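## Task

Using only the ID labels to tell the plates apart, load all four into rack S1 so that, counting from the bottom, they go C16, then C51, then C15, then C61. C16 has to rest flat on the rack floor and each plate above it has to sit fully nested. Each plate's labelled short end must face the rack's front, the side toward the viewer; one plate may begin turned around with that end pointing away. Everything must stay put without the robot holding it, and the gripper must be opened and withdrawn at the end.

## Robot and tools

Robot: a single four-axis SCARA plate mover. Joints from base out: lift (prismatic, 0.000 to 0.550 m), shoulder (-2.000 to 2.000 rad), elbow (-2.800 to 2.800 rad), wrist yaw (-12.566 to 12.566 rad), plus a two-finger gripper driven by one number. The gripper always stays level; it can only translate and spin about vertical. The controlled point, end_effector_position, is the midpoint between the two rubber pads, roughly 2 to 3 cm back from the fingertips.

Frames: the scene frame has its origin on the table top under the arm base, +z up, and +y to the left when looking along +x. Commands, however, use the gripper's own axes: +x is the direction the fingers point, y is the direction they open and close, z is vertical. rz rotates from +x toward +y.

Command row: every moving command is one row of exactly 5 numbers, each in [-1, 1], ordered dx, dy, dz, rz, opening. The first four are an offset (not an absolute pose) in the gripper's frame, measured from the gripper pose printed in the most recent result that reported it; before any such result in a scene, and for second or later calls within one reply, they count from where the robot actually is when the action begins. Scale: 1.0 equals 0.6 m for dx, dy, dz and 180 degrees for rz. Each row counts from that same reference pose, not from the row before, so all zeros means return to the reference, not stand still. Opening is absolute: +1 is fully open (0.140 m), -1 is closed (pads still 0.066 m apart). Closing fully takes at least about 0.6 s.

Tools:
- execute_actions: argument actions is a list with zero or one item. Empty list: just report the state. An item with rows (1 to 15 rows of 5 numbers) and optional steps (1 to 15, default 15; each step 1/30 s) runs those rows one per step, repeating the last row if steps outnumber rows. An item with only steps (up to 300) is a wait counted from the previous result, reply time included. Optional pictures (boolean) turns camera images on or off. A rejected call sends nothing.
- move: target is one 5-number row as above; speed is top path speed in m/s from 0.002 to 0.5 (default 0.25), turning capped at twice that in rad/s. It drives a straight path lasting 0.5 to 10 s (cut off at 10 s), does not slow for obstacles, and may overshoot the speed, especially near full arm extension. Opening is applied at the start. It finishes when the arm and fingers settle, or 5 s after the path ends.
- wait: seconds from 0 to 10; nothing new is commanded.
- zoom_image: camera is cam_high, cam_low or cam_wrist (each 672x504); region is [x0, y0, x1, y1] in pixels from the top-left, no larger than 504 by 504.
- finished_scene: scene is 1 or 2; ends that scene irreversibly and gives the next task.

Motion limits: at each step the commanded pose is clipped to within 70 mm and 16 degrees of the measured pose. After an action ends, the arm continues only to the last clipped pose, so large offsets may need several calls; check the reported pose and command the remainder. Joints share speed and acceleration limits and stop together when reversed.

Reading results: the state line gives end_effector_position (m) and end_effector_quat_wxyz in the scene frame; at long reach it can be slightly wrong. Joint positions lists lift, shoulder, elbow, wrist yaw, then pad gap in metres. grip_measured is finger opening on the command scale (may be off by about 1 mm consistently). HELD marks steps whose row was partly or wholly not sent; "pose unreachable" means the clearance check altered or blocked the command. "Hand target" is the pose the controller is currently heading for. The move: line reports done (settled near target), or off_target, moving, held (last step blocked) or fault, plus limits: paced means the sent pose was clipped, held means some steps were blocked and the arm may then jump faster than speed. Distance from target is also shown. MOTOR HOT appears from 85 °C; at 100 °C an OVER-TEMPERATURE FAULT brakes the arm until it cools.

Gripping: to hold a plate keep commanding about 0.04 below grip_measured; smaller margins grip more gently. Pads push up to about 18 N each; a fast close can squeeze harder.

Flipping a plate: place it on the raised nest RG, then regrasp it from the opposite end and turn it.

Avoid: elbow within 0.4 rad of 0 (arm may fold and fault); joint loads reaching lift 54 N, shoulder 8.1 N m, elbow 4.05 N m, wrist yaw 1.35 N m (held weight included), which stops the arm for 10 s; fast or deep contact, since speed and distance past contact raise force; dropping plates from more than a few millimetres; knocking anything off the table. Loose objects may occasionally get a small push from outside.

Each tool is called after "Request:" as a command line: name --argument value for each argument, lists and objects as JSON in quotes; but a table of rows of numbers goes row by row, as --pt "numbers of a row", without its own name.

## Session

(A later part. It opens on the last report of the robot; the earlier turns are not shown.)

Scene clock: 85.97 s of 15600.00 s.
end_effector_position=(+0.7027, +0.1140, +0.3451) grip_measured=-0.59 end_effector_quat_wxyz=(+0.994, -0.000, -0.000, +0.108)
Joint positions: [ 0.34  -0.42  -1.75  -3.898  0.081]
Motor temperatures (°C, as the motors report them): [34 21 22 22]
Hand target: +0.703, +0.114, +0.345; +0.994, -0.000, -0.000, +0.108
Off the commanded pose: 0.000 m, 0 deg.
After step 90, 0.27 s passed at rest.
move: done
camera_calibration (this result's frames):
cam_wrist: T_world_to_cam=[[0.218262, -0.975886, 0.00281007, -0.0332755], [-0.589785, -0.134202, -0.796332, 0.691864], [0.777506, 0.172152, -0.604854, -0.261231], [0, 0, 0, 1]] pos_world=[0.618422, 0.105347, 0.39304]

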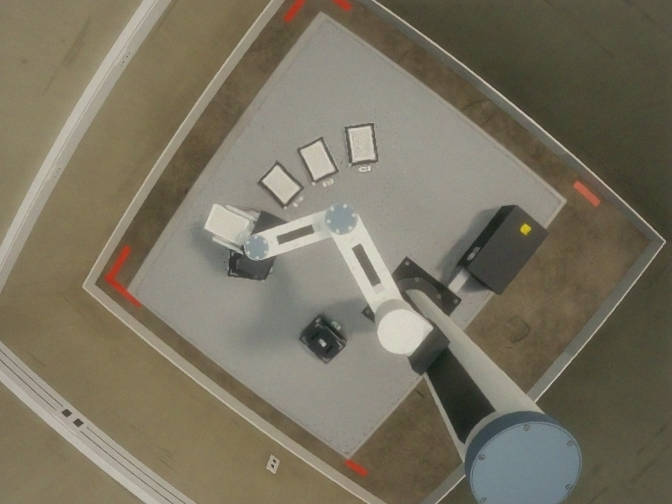

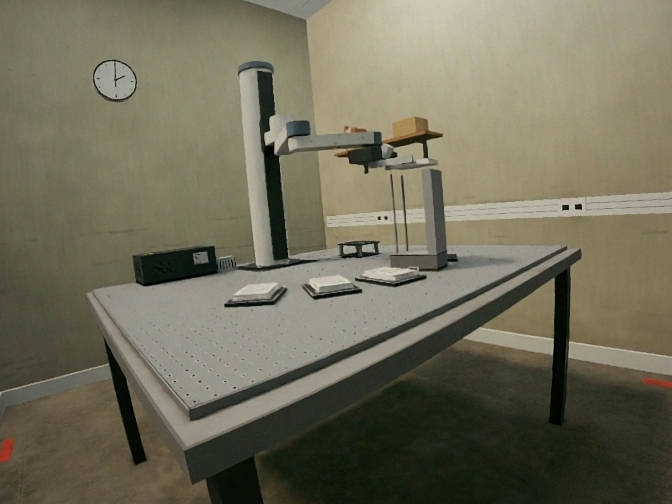

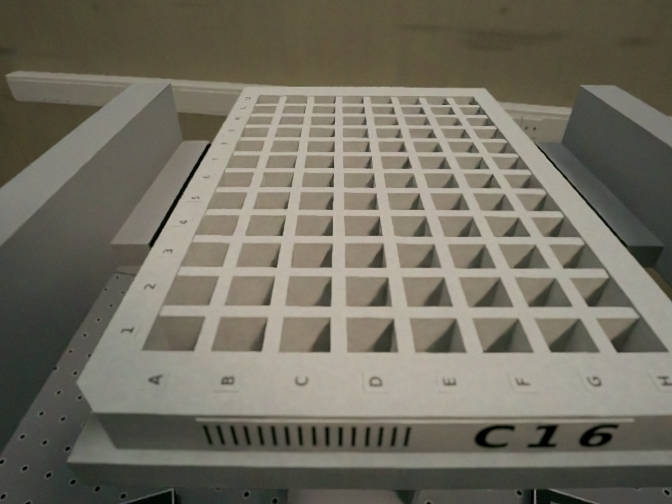

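Gap ~15 mm. Lower 11 mm with small corrections.

Request:
move --target '[0.0002,0.0005,-0.0185,0.0002,-0.63]' --speed 0.03

Request:
zoom_image --camera "cam_low" --region '[380,145,460,205]'

Scene clock: 90.10 s of 15600.00 s.
end_effector_position=(+0.7028, +0.1143, +0.3339) grip_measured=-0.59 end_effector_quat_wxyz=(+0.994, -0.000, -0.000, +0.108)
Joint positions: [ 0.329 -0.419 -1.75  -3.898  0.081]
Motor temperatures (°C, as the motors report them): [34 21 22 22]
Hand target: +0.703, +0.114, +0.334; +0.994, -0.000, -0.000, +0.108
Off the commanded pose: 0.000 m, 0 deg.
After step 90, 0.43 s passed at rest.
move: done
camera_calibration (this result's frames):
cam_wrist: T_world_to_cam=[[0.218545, -0.975823, 0.00281007, -0.0332086], [-0.589746, -0.134373, -0.796332, 0.683029], [0.777456, 0.172377, -0.604854, -0.268026], [0, 0, 0, 1]] pos_world=[0.61845, 0.105576, 0.381894]

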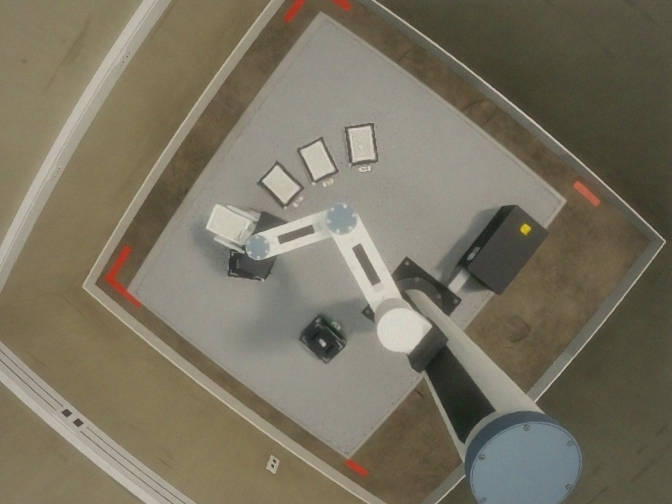

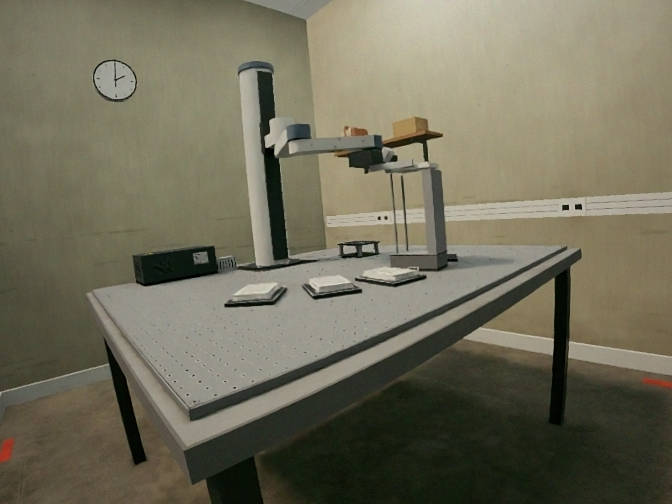

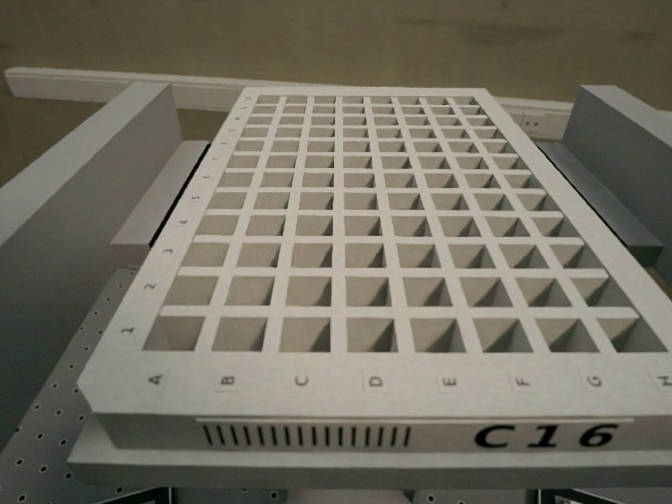

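Region (380, 145, 460, 205) of cam_low's 672x504 image, scaled by 6.300, with more detail than that image has; it fills the top 378 rows of this view, and the rest is white.

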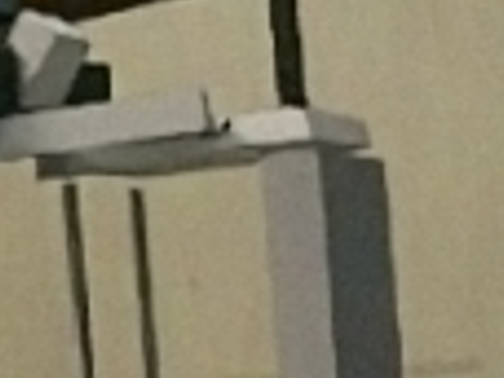

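Request:
move --target '[0,0,-0.005,0.0001,-0.63]' --speed 0.015

Request:
zoom_image --camera "cam_wrist" --region '[40,400,300,504]'

Scene clock: 93.73 s of 15600.00 s.
end_effector_position=(+0.7028, +0.1143, +0.3309) grip_measured=-0.59 end_effector_quat_wxyz=(+0.994, -0.000, -0.000, +0.108)
Joint positions: [ 0.326 -0.419 -1.75  -3.898  0.081]
Motor temperatures (°C, as the motors report them): [34 21 22 22]
Hand target: +0.703, +0.114, +0.331; +0.994, -0.000, -0.000, +0.108
Off the commanded pose: 0.000 m, 0 deg.
move: done
camera_calibration (this result's frames):
cam_wrist: T_world_to_cam=[[0.218527, -0.975827, 0.00281007, -0.0331969], [-0.589748, -0.134361, -0.796332, 0.680637], [0.777459, 0.172362, -0.604854, -0.269846], [0, 0, 0, 1]] pos_world=[0.618453, 0.105568, 0.378888]

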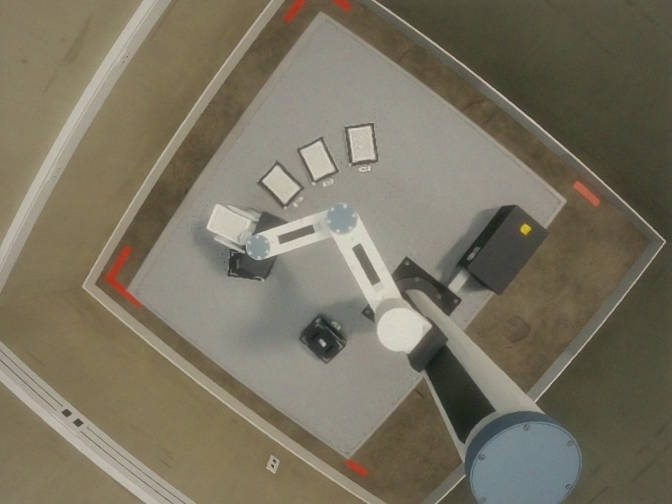

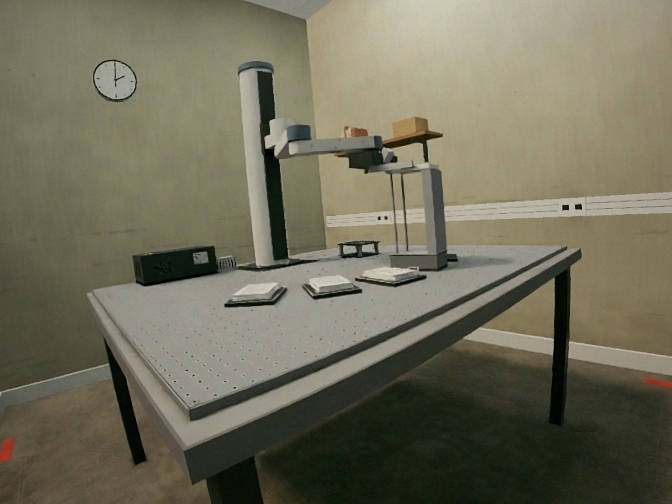

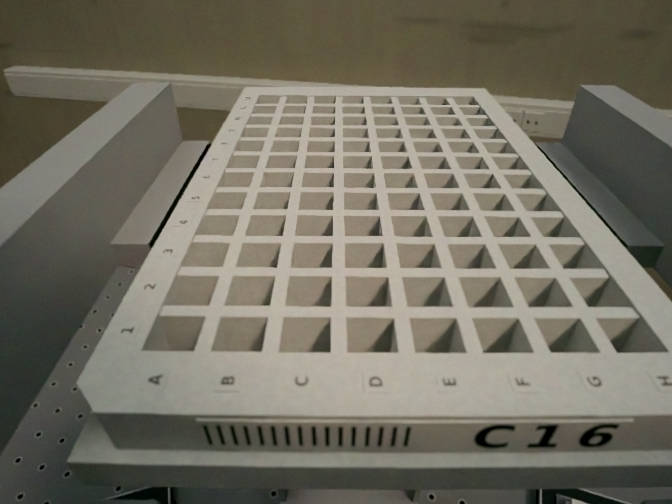

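Region (40, 400, 300, 504) of cam_wrist's 672x504 image, scaled by 1.938, with more detail than that image has; it fills the top 202 rows of this view, and the rest is white.

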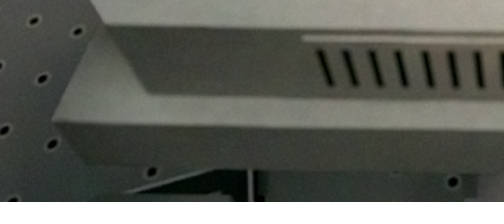

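Request:
move --target '[0,0,-0.004,0,-0.63]' --speed 0.015

Request:
zoom_image --camera "cam_wrist" --region '[40,400,300,504]'

Request:
zoom_image --camera "cam_low" --region '[380,150,450,195]'

Request:
zoom_image --camera "cam_wrist" --region '[190,60,560,160]'

Scene clock: 102.87 s of 15600.00 s.
end_effector_position=(+0.7028, +0.1143, +0.3285) grip_measured=-0.59 end_effector_quat_wxyz=(+0.994, -0.000, -0.000, +0.108)
Joint positions: [ 0.324 -0.419 -1.75  -3.898  0.081]
Motor temperatures (°C, as the motors report them): [34 21 22 22]
Hand target: +0.703, +0.114, +0.329; +0.994, -0.000, -0.000, +0.108
Off the commanded pose: 0.000 m, 0 deg.
After step 90, 5.43 s passed at rest.
move: done
camera_calibration (this result's frames):
cam_wrist: T_world_to_cam=[[0.218527, -0.975827, 0.00281007, -0.0331903], [-0.589748, -0.134362, -0.796332, 0.678726], [0.777459, 0.172363, -0.604854, -0.271298], [0, 0, 0, 1]] pos_world=[0.618453, 0.105568, 0.376488]

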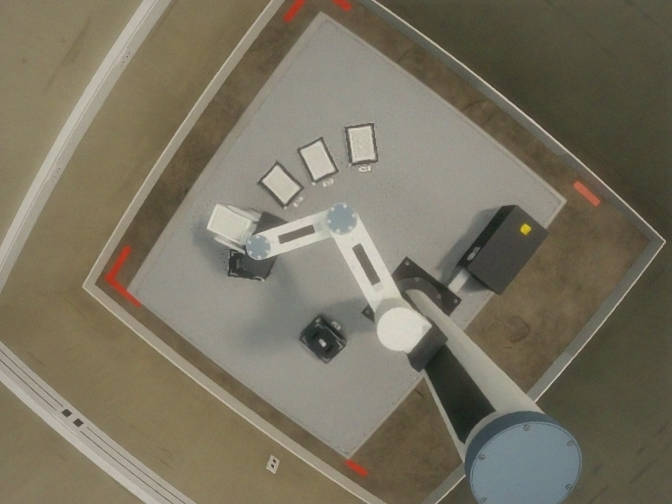

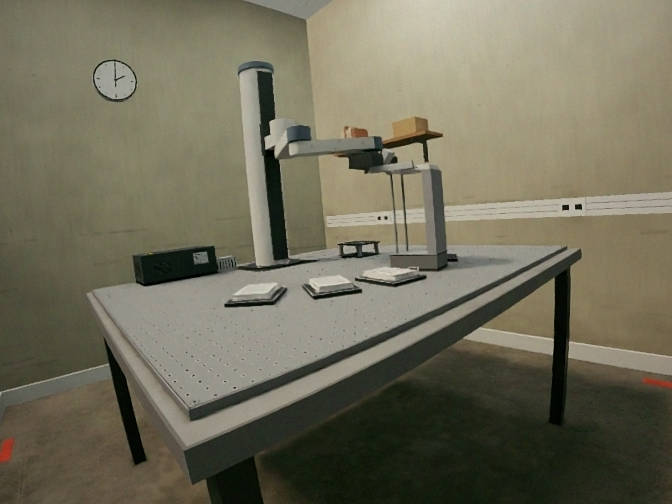

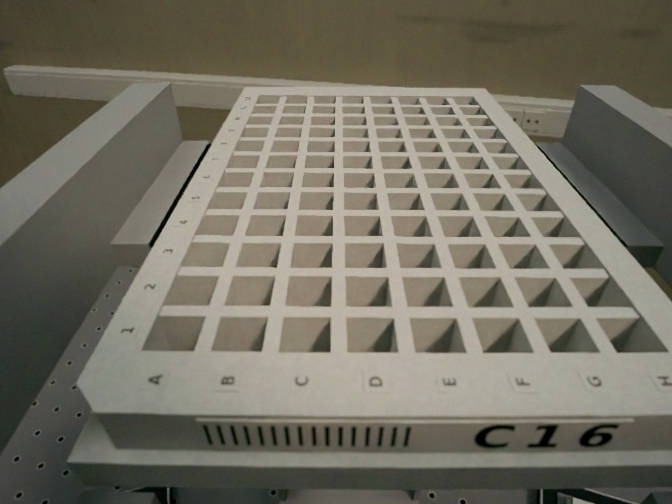

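Region (40, 400, 300, 504) of cam_wrist's 672x504 image, scaled by 1.938, with more detail than that image has; it fills the top 202 rows of this view, and the rest is white.

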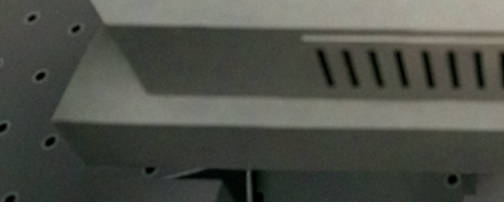

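Region (380, 150, 450, 195) of cam_low's 672x504 image, scaled by 7.200, with more detail than that image has; it fills the top 324 rows of this view, and the rest is white.

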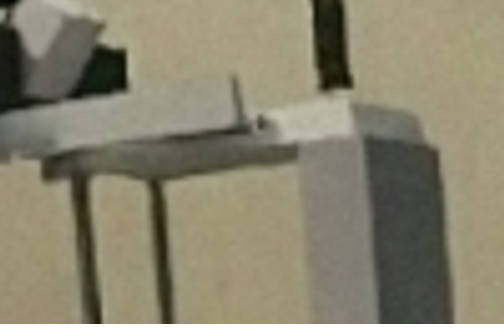

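Region (190, 60, 560, 160) of cam_wrist's 672x504 image, scaled by 1.362, with more detail than that image has; it fills the top 136 rows of this view, and the rest is white.

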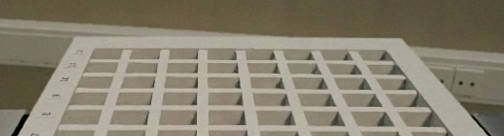

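Request:
move --target '[0,0,-0.004,0,-0.63]' --speed 0.008

Request:
zoom_image --camera "cam_wrist" --region '[40,400,300,504]'

Request:
zoom_image --camera "cam_wrist" --region '[190,60,560,160]'

Scene clock: 107.83 s of 15600.00 s.
end_effector_position=(+0.7028, +0.1143, +0.3261) grip_measured=-0.59 end_effector_quat_wxyz=(+0.994, -0.000, -0.000, +0.108)
Joint positions: [ 0.321 -0.419 -1.75  -3.898  0.081]
Motor temperatures (°C, as the motors report them): [34 21 22 22]
Hand target: +0.703, +0.114, +0.326; +0.994, -0.000, -0.000, +0.108
Off the commanded pose: 0.000 m, 0 deg.
After step 90, 1.27 s passed at rest.
move: done
camera_calibration (this result's frames):
cam_wrist: T_world_to_cam=[[0.218527, -0.975827, 0.00281007, -0.0331835], [-0.589748, -0.134362, -0.796332, 0.676813], [0.777459, 0.172363, -0.604854, -0.272751], [0, 0, 0, 1]] pos_world=[0.618453, 0.105568, 0.374087]

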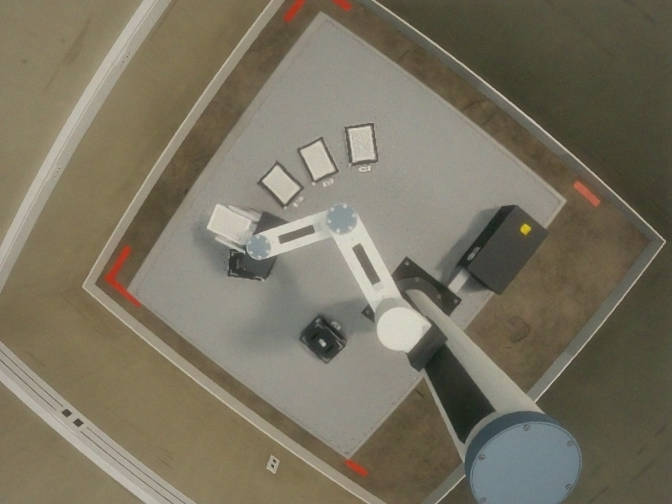

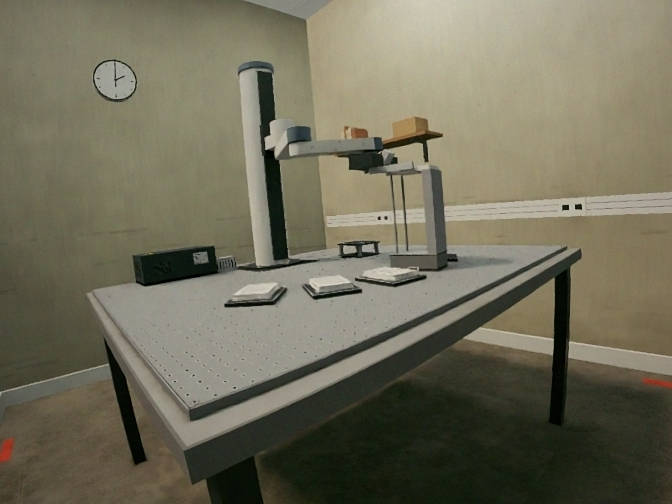

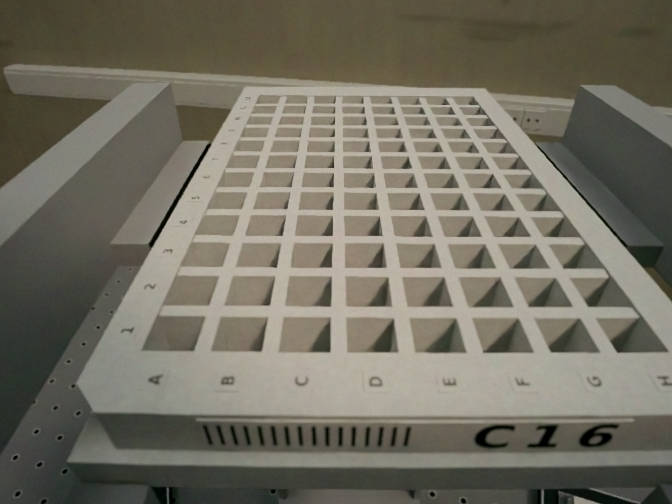

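Region (40, 400, 300, 504) of cam_wrist's 672x504 image, scaled by 1.938, with more detail than that image has; it fills the top 202 rows of this view, and the rest is white.

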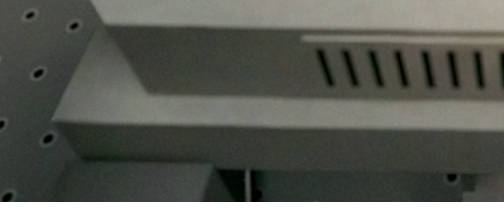

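Region (190, 60, 560, 160) of cam_wrist's 672x504 image, scaled by 1.362, with more detail than that image has; it fills the top 136 rows of this view, and the rest is white.

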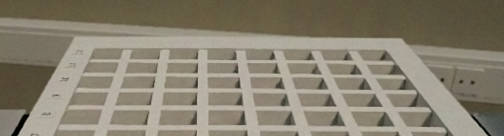

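Post is now in front of the skirt, no tilt. Continue.

Request:
move --target '[0,0,-0.03,0,-0.63]' --speed 0.03

Scene clock: 111.03 s of 15600.00 s.
end_effector_position=(+0.7028, +0.1143, +0.3081) grip_measured=-0.59 end_effector_quat_wxyz=(+0.994, -0.000, -0.000, +0.108)
Joint positions: [ 0.303 -0.419 -1.75  -3.898  0.081]
Motor temperatures (°C, as the motors report them): [34 21 22 22]
Hand target: +0.703, +0.114, +0.308; +0.994, -0.000, -0.000, +0.108
Off the commanded pose: 0.000 m, 0 deg.
move: done
camera_calibration (this result's frames):
cam_wrist: T_world_to_cam=[[0.21853, -0.975826, 0.00281007, -0.0331341], [-0.589748, -0.134364, -0.796332, 0.662442], [0.777459, 0.172365, -0.604854, -0.283665], [0, 0, 0, 1]] pos_world=[0.618453, 0.105569, 0.356041]

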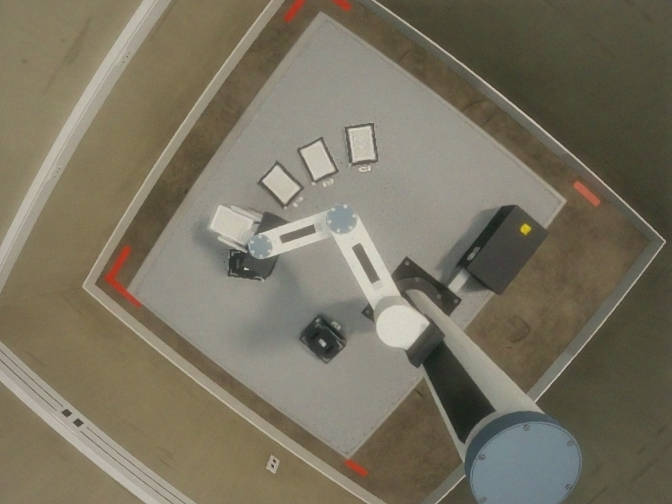

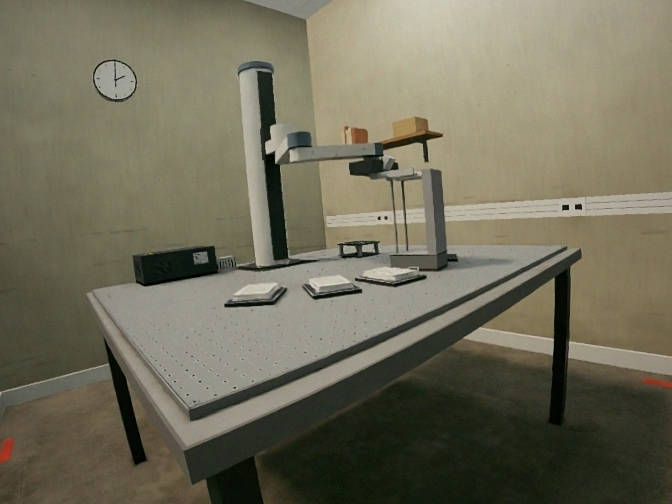

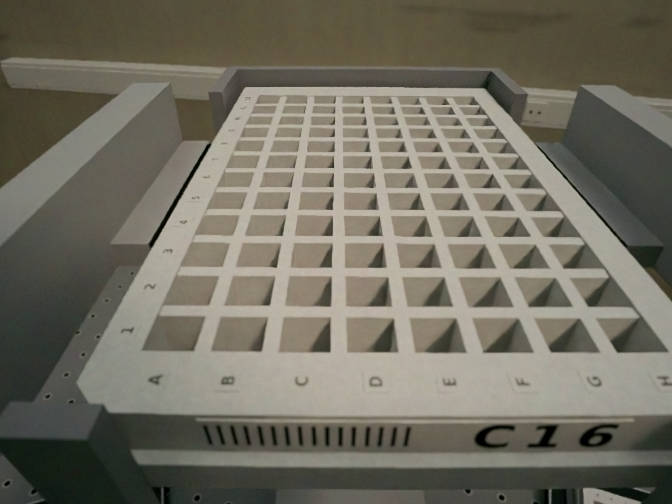

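In. Descend to 0.085.

Request:
move --target '[0,0,-0.3718,0,-0.63]' --speed 0.25

Request:
zoom_image --camera "cam_low" --region '[380,225,460,280]'

Scene clock: 115.57 s of 15600.00 s.
end_effector_position=(+0.7028, +0.1143, +0.0850) grip_measured=-0.59 end_effector_quat_wxyz=(+0.994, -0.000, -0.000, +0.108)
Joint positions: [ 0.08  -0.419 -1.75  -3.898  0.081]
Motor temperatures (°C, as the motors report them): [34 21 22 22]
Hand target: +0.703, +0.114, +0.085; +0.994, -0.000, -0.000, +0.108
Off the commanded pose: 0.000 m, 0 deg.
After step 90, 0.23 s passed at rest.
move: done
camera_calibration (this result's frames):
cam_wrist: T_world_to_cam=[[0.218618, -0.975807, 0.00281007, -0.0325448], [-0.589736, -0.134416, -0.796332, 0.484748], [0.777443, 0.172435, -0.604854, -0.418609], [0, 0, 0, 1]] pos_world=[0.618433, 0.105584, 0.132914]

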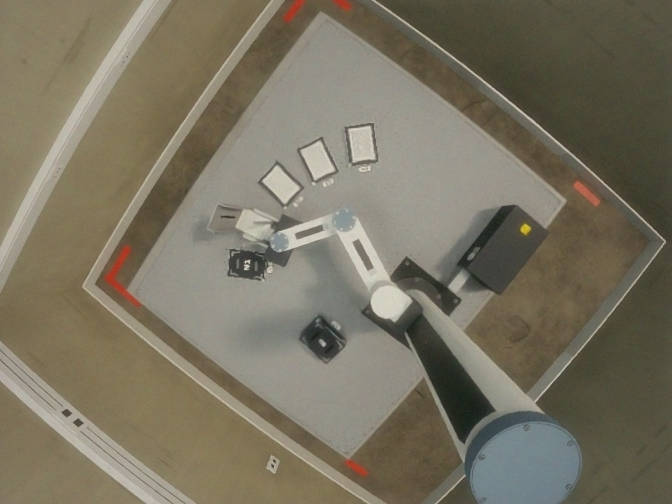

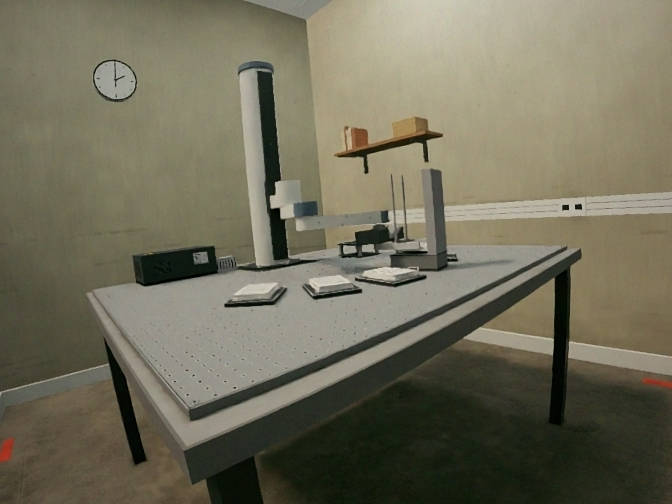

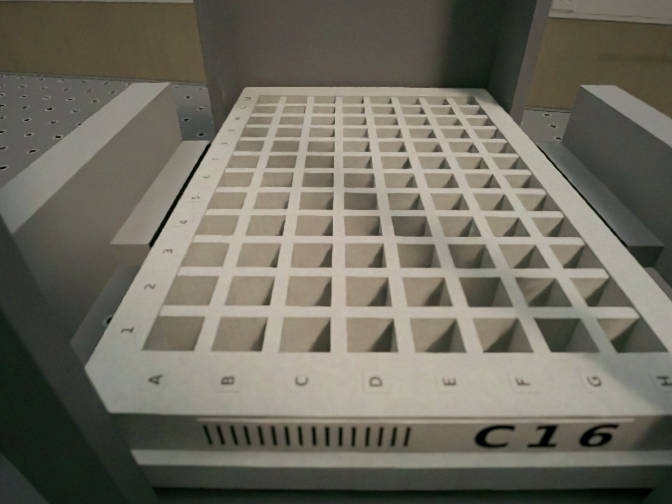

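Region (380, 225, 460, 280) of cam_low's 672x504 image, scaled by 6.300, with more detail than that image has; it fills the top 346 rows of this view, and the rest is white.

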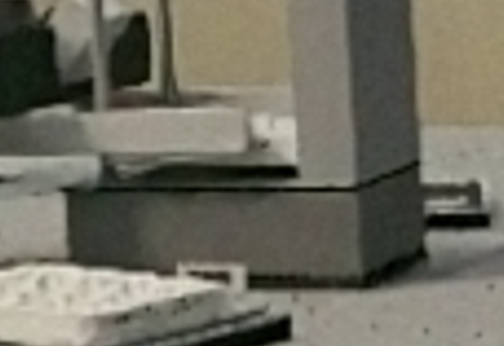

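Request:
move --target '[0,0,-0.0117,0,-0.63]' --speed 0.012

Request:
zoom_image --camera "cam_low" --region '[380,225,460,280]'

Scene clock: 123.07 s of 15600.00 s.
end_effector_position=(+0.7028, +0.1143, +0.0779) grip_measured=-0.59 end_effector_quat_wxyz=(+0.994, -0.000, -0.000, +0.108)
Joint positions: [ 0.073 -0.419 -1.75  -3.898  0.081]
Motor temperatures (°C, as the motors report them): [34 21 22 22]
Hand target: +0.703, +0.114, +0.078; +0.994, -0.000, -0.000, +0.108
Off the commanded pose: 0.000 m, 0 deg.
After step 90, 3.70 s passed at rest.
move: done
camera_calibration (this result's frames):
cam_wrist: T_world_to_cam=[[0.218617, -0.975807, 0.00281007, -0.0325249], [-0.589736, -0.134416, -0.796332, 0.479128], [0.777443, 0.172435, -0.604854, -0.422878], [0, 0, 0, 1]] pos_world=[0.618433, 0.105584, 0.125857]

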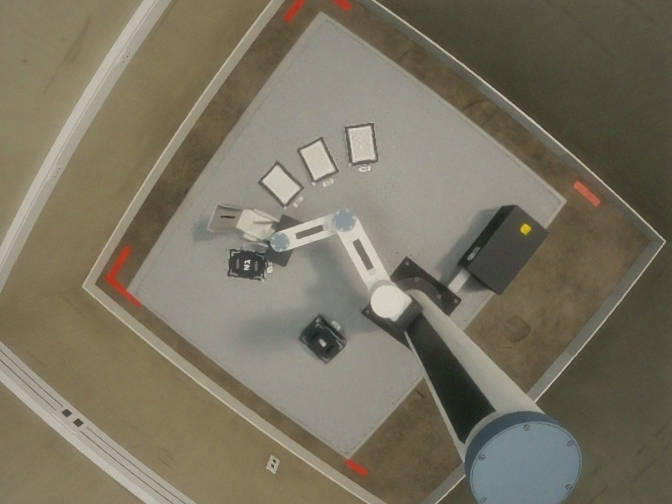

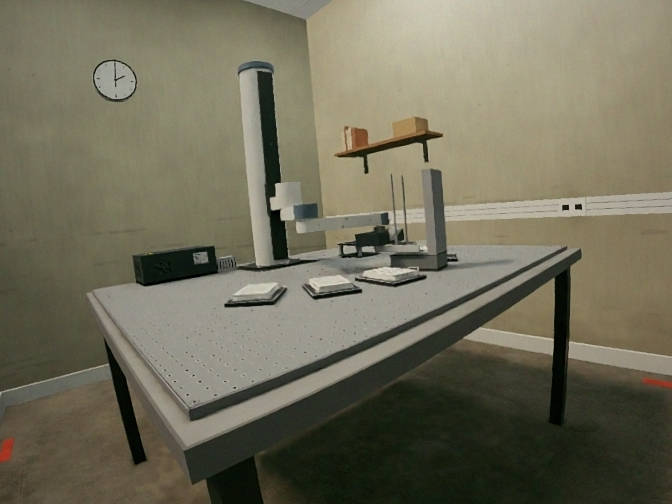

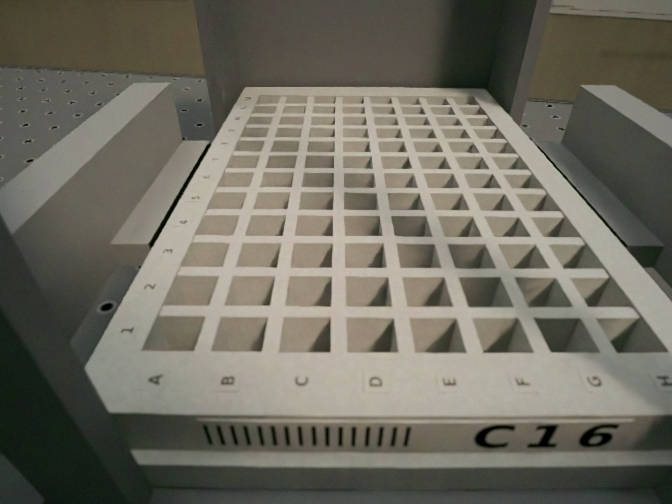

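Region (380, 225, 460, 280) of cam_low's 672x504 image, scaled by 6.300, with more detail than that image has; it fills the top 346 rows of this view, and the rest is white.

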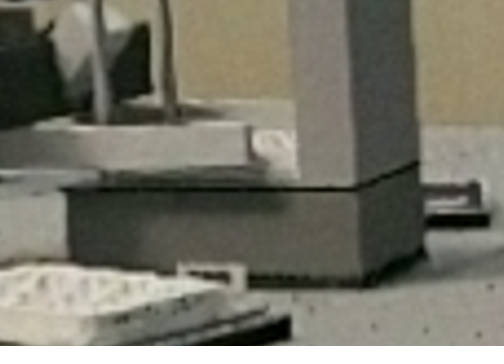

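Request:
move --target '[0,0,0,0,0.2]'

Request:
move --target '[-0.23,0,0.02,0,0.2]'

Scene clock: 126.80 s of 15600.00 s.
end_effector_position=(+0.7028, +0.1143, +0.0779) grip_measured=+0.20 end_effector_quat_wxyz=(+0.994, -0.000, -0.000, +0.108)
Joint positions: [ 0.073 -0.419 -1.75  -3.898  0.11 ]
Motor temperatures (°C, as the motors report them): [34 21 22 22]
Hand target: +0.703, +0.114, +0.078; +0.994, -0.000, -0.000, +0.108
Off the commanded pose: 0.000 m, 0 deg.
After step 90, 0.03 s passed at rest.
move: done
camera_calibration (this result's frames):
cam_wrist: T_world_to_cam=[[0.218616, -0.975807, 0.00281007, -0.032524], [-0.589736, -0.134415, -0.796332, 0.479128], [0.777444, 0.172434, -0.604854, -0.422878], [0, 0, 0, 1]] pos_world=[0.618433, 0.105584, 0.125857]

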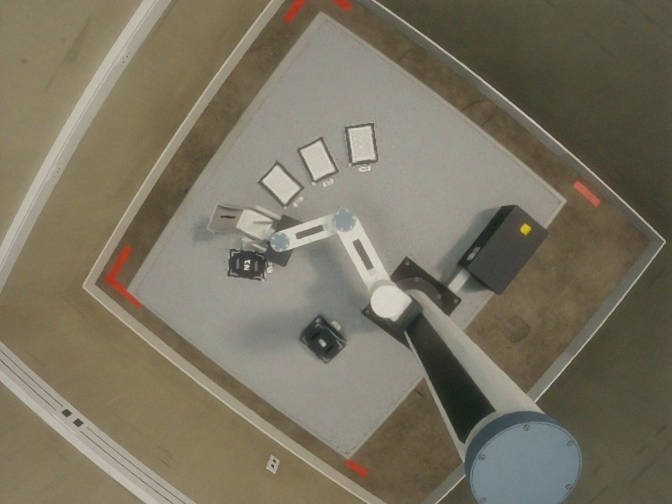

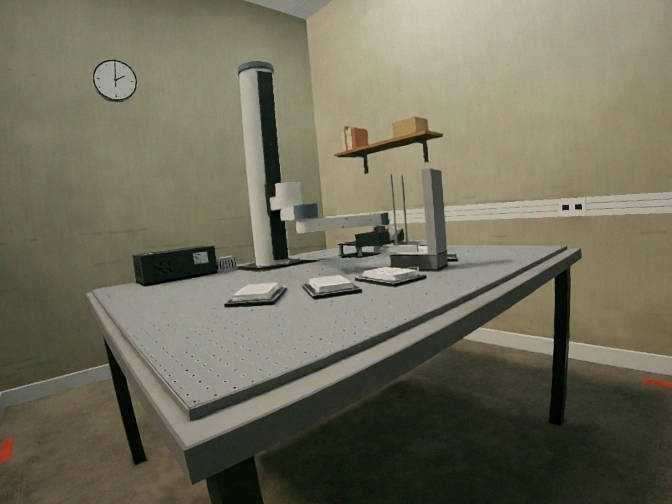

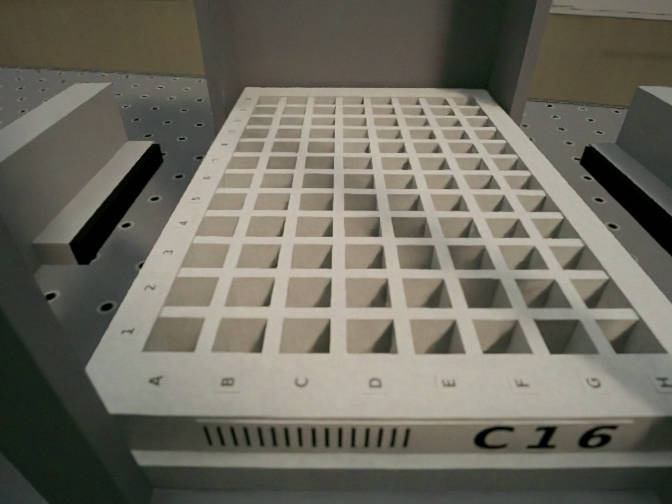

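Scene clock: 127.73 s of 15600.00 s.
end_effector_position=(+0.5678, +0.0849, +0.0899) grip_measured=+0.20 end_effector_quat_wxyz=(+0.994, -0.000, -0.000, +0.108)
Joint positions: [ 0.085 -0.705 -1.045 -4.317  0.11 ]
Motor temperatures (°C, as the motors report them): [34 21 22 22]
Hand target: +0.568, +0.085, +0.090; +0.994, -0.000, -0.000, +0.108
Off the commanded pose: 0.000 m, 0 deg.
move: done
camera_calibration (this result's frames):
cam_wrist: T_world_to_cam=[[0.219161, -0.975685, 0.00281007, -0.0320892], [-0.589661, -0.134745, -0.796332, 0.405142], [0.777347, 0.172868, -0.604854, -0.305621], [0, 0, 0, 1]] pos_world=[0.483503, 0.0761141, 0.137862]

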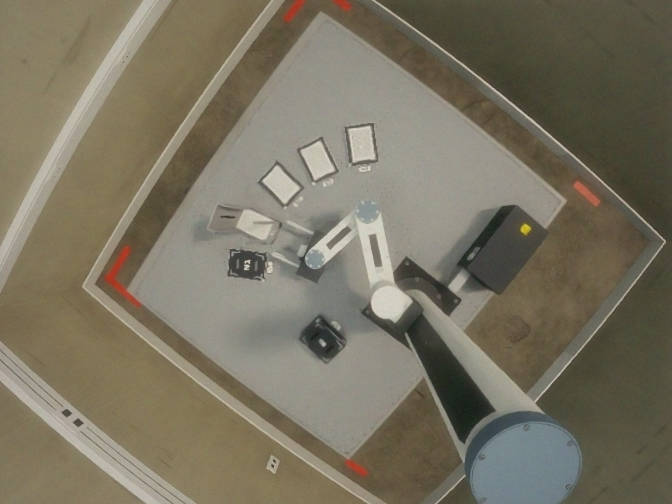

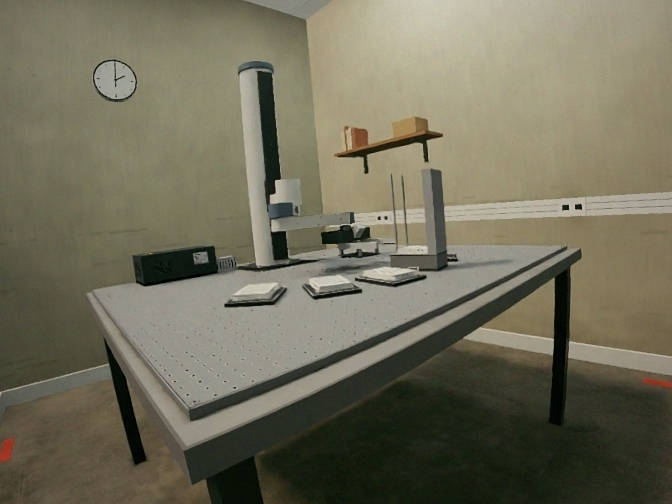

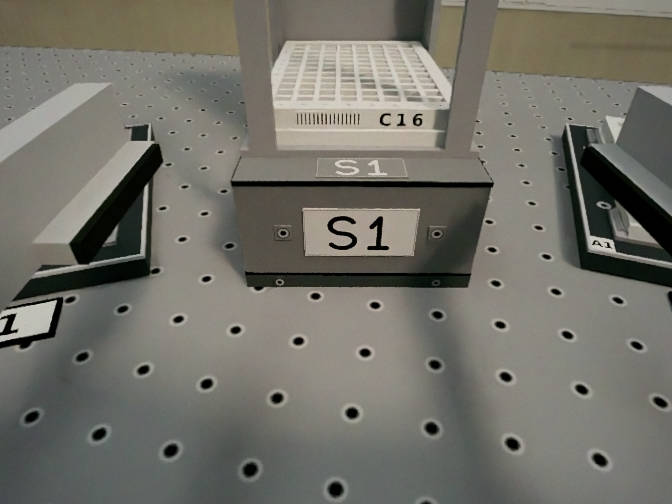

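Request:
move --target '[-0.1224,-0.4223,0,-0.2099,0.2]' --speed 0.35

Request:
zoom_image --camera "cam_wrist" --region '[200,90,520,310]'

Request:
zoom_image --camera "cam_low" --region '[215,255,435,315]'

Scene clock: 137.07 s of 15600.00 s.
end_effector_position=(+0.5503, -0.1784, +0.0899) grip_measured=+0.20 end_effector_quat_wxyz=(+0.975, -0.000, -0.000, -0.220)
Joint positions: [ 0.085 -1.337 -1.108 -4.282  0.11 ]
Motor temperatures (°C, as the motors report them): [34 21 22 22]
Hand target: +0.550, -0.178, +0.090; +0.976, -0.000, -0.000, -0.220
Off the commanded pose: 0.000 m, 0 deg.
After step 90, 5.00 s passed at rest.
move: done
camera_calibration (this result's frames):
cam_wrist: T_world_to_cam=[[-0.425352, -0.905024, 0.00281007, 0.0821275], [-0.548363, 0.255253, -0.796332, 0.406218], [0.719982, -0.340262, -0.604854, -0.306497], [0, 0, 0, 1]] pos_world=[0.47836, -0.13365, 0.137868]

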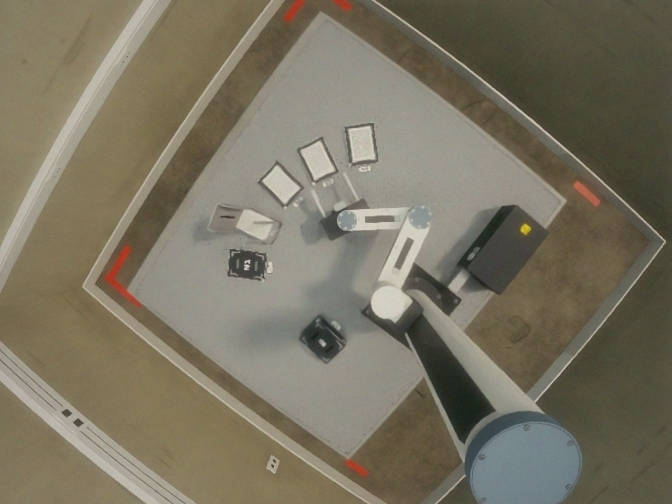

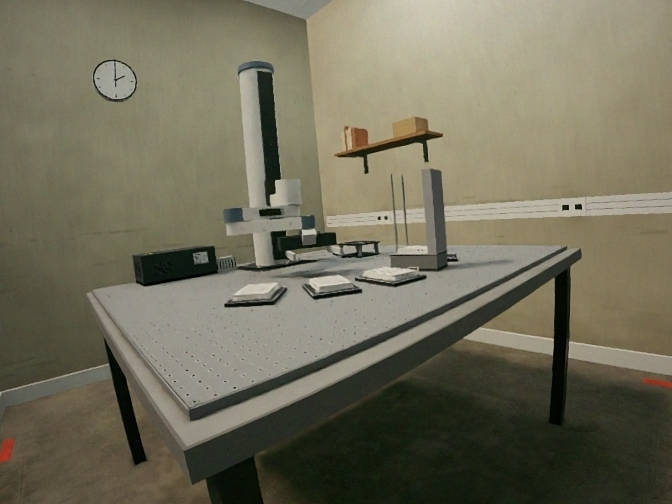

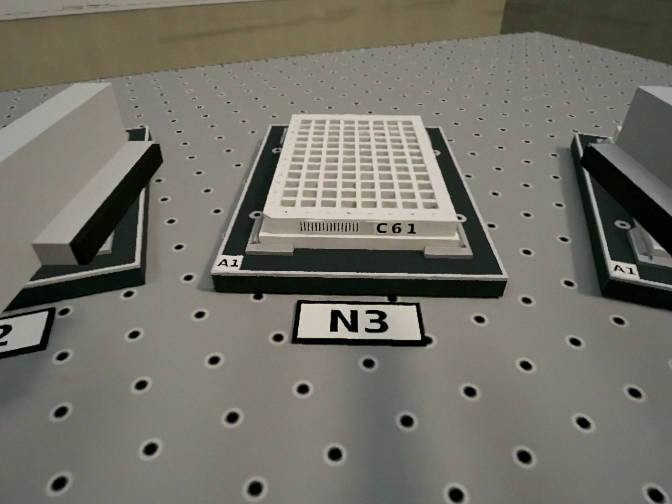

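Region (200, 90, 520, 310) of cam_wrist's 672x504 image, scaled by 1.575, with more detail than that image has; it fills the top 346 rows of this view, and the rest is white.

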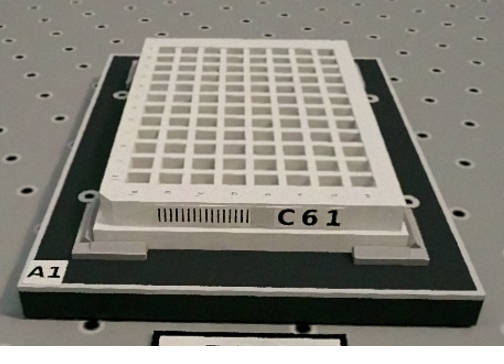

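Region (215, 255, 435, 315) of cam_low's 672x504 image, scaled by 2.291, with more detail than that image has; it fills the top 137 rows of this view, and the rest is white.

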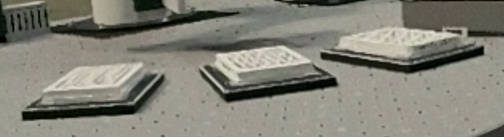

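Request:
move --target '[-0.0296,-0.2291,0,-0.1057,0.2]' --speed 0.3

Request:
zoom_image --camera "cam_wrist" --region '[200,90,520,310]'

Request:
zoom_image --camera "cam_high" --region '[280,295,370,385]'

Scene clock: 147.03 s of 15600.00 s.
end_effector_position=(+0.4751, -0.2950, +0.0899) grip_measured=+0.20 end_effector_quat_wxyz=(+0.926, -0.000, -0.000, -0.379)
Joint positions: [ 0.085 -1.661 -1.132 -4.267  0.11 ]
Motor temperatures (°C, as the motors report them): [34 21 22 22]
Hand target: +0.475, -0.295, +0.090; +0.926, -0.000, -0.000, -0.378
Off the commanded pose: 0.000 m, 0 deg.
After step 90, 6.03 s passed at rest.
move: done
camera_calibration (this result's frames):
cam_wrist: T_world_to_cam=[[-0.697795, -0.716292, 0.00281007, 0.129731], [-0.434817, 0.420464, -0.796332, 0.389538], [0.569225, -0.556898, -0.604854, -0.284312], [0, 0, 0, 1]] pos_world=[0.421741, -0.229194, 0.137869]

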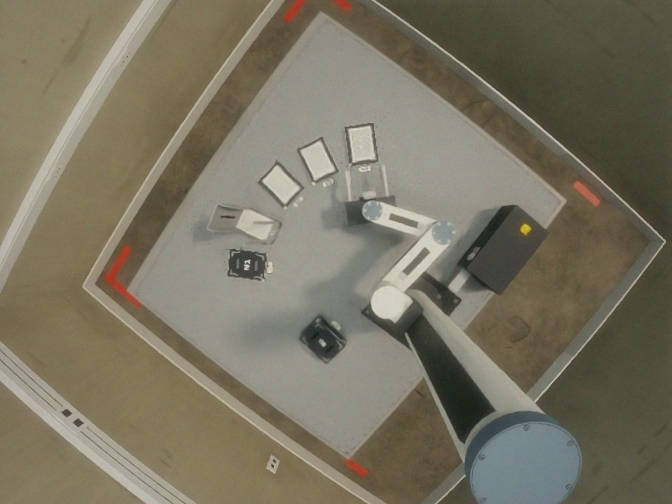

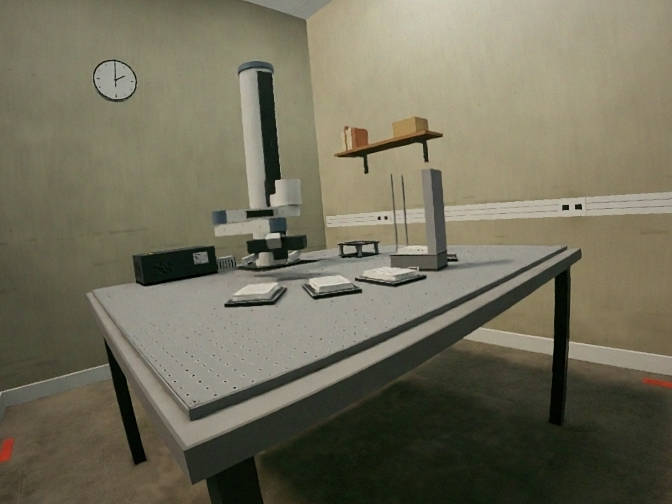

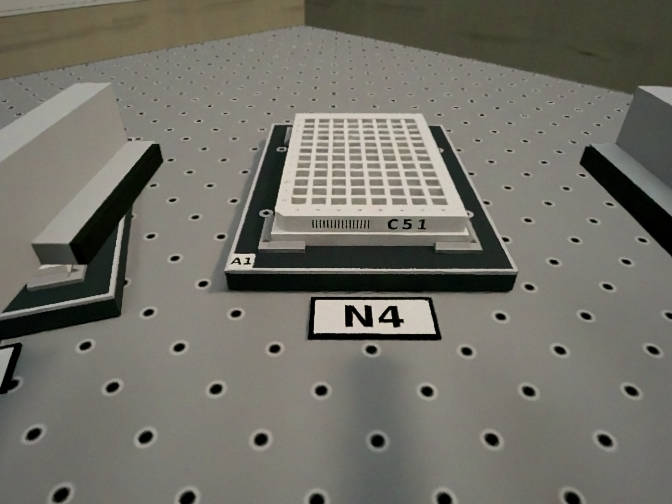

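Region (200, 90, 520, 310) of cam_wrist's 672x504 image, scaled by 1.575, with more detail than that image has; it fills the top 346 rows of this view, and the rest is white.

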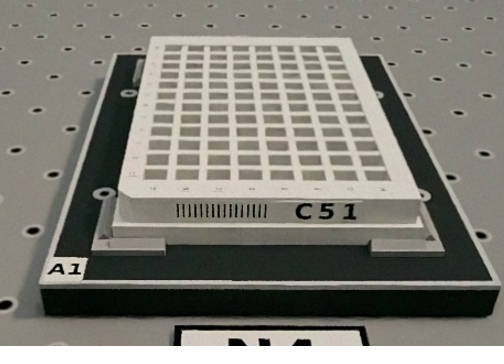

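Region (280, 295, 370, 385) of cam_high's 672x504 image, scaled by 5.600, with more detail than that image has.

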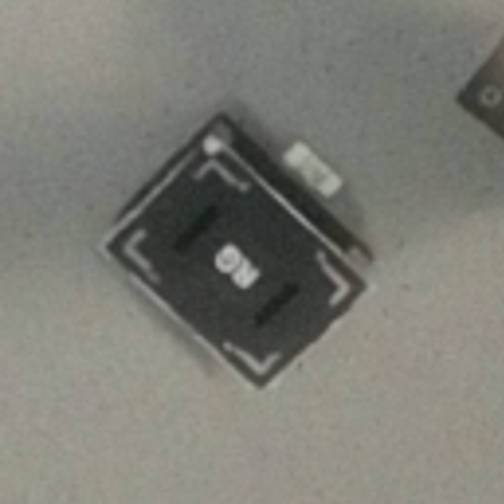

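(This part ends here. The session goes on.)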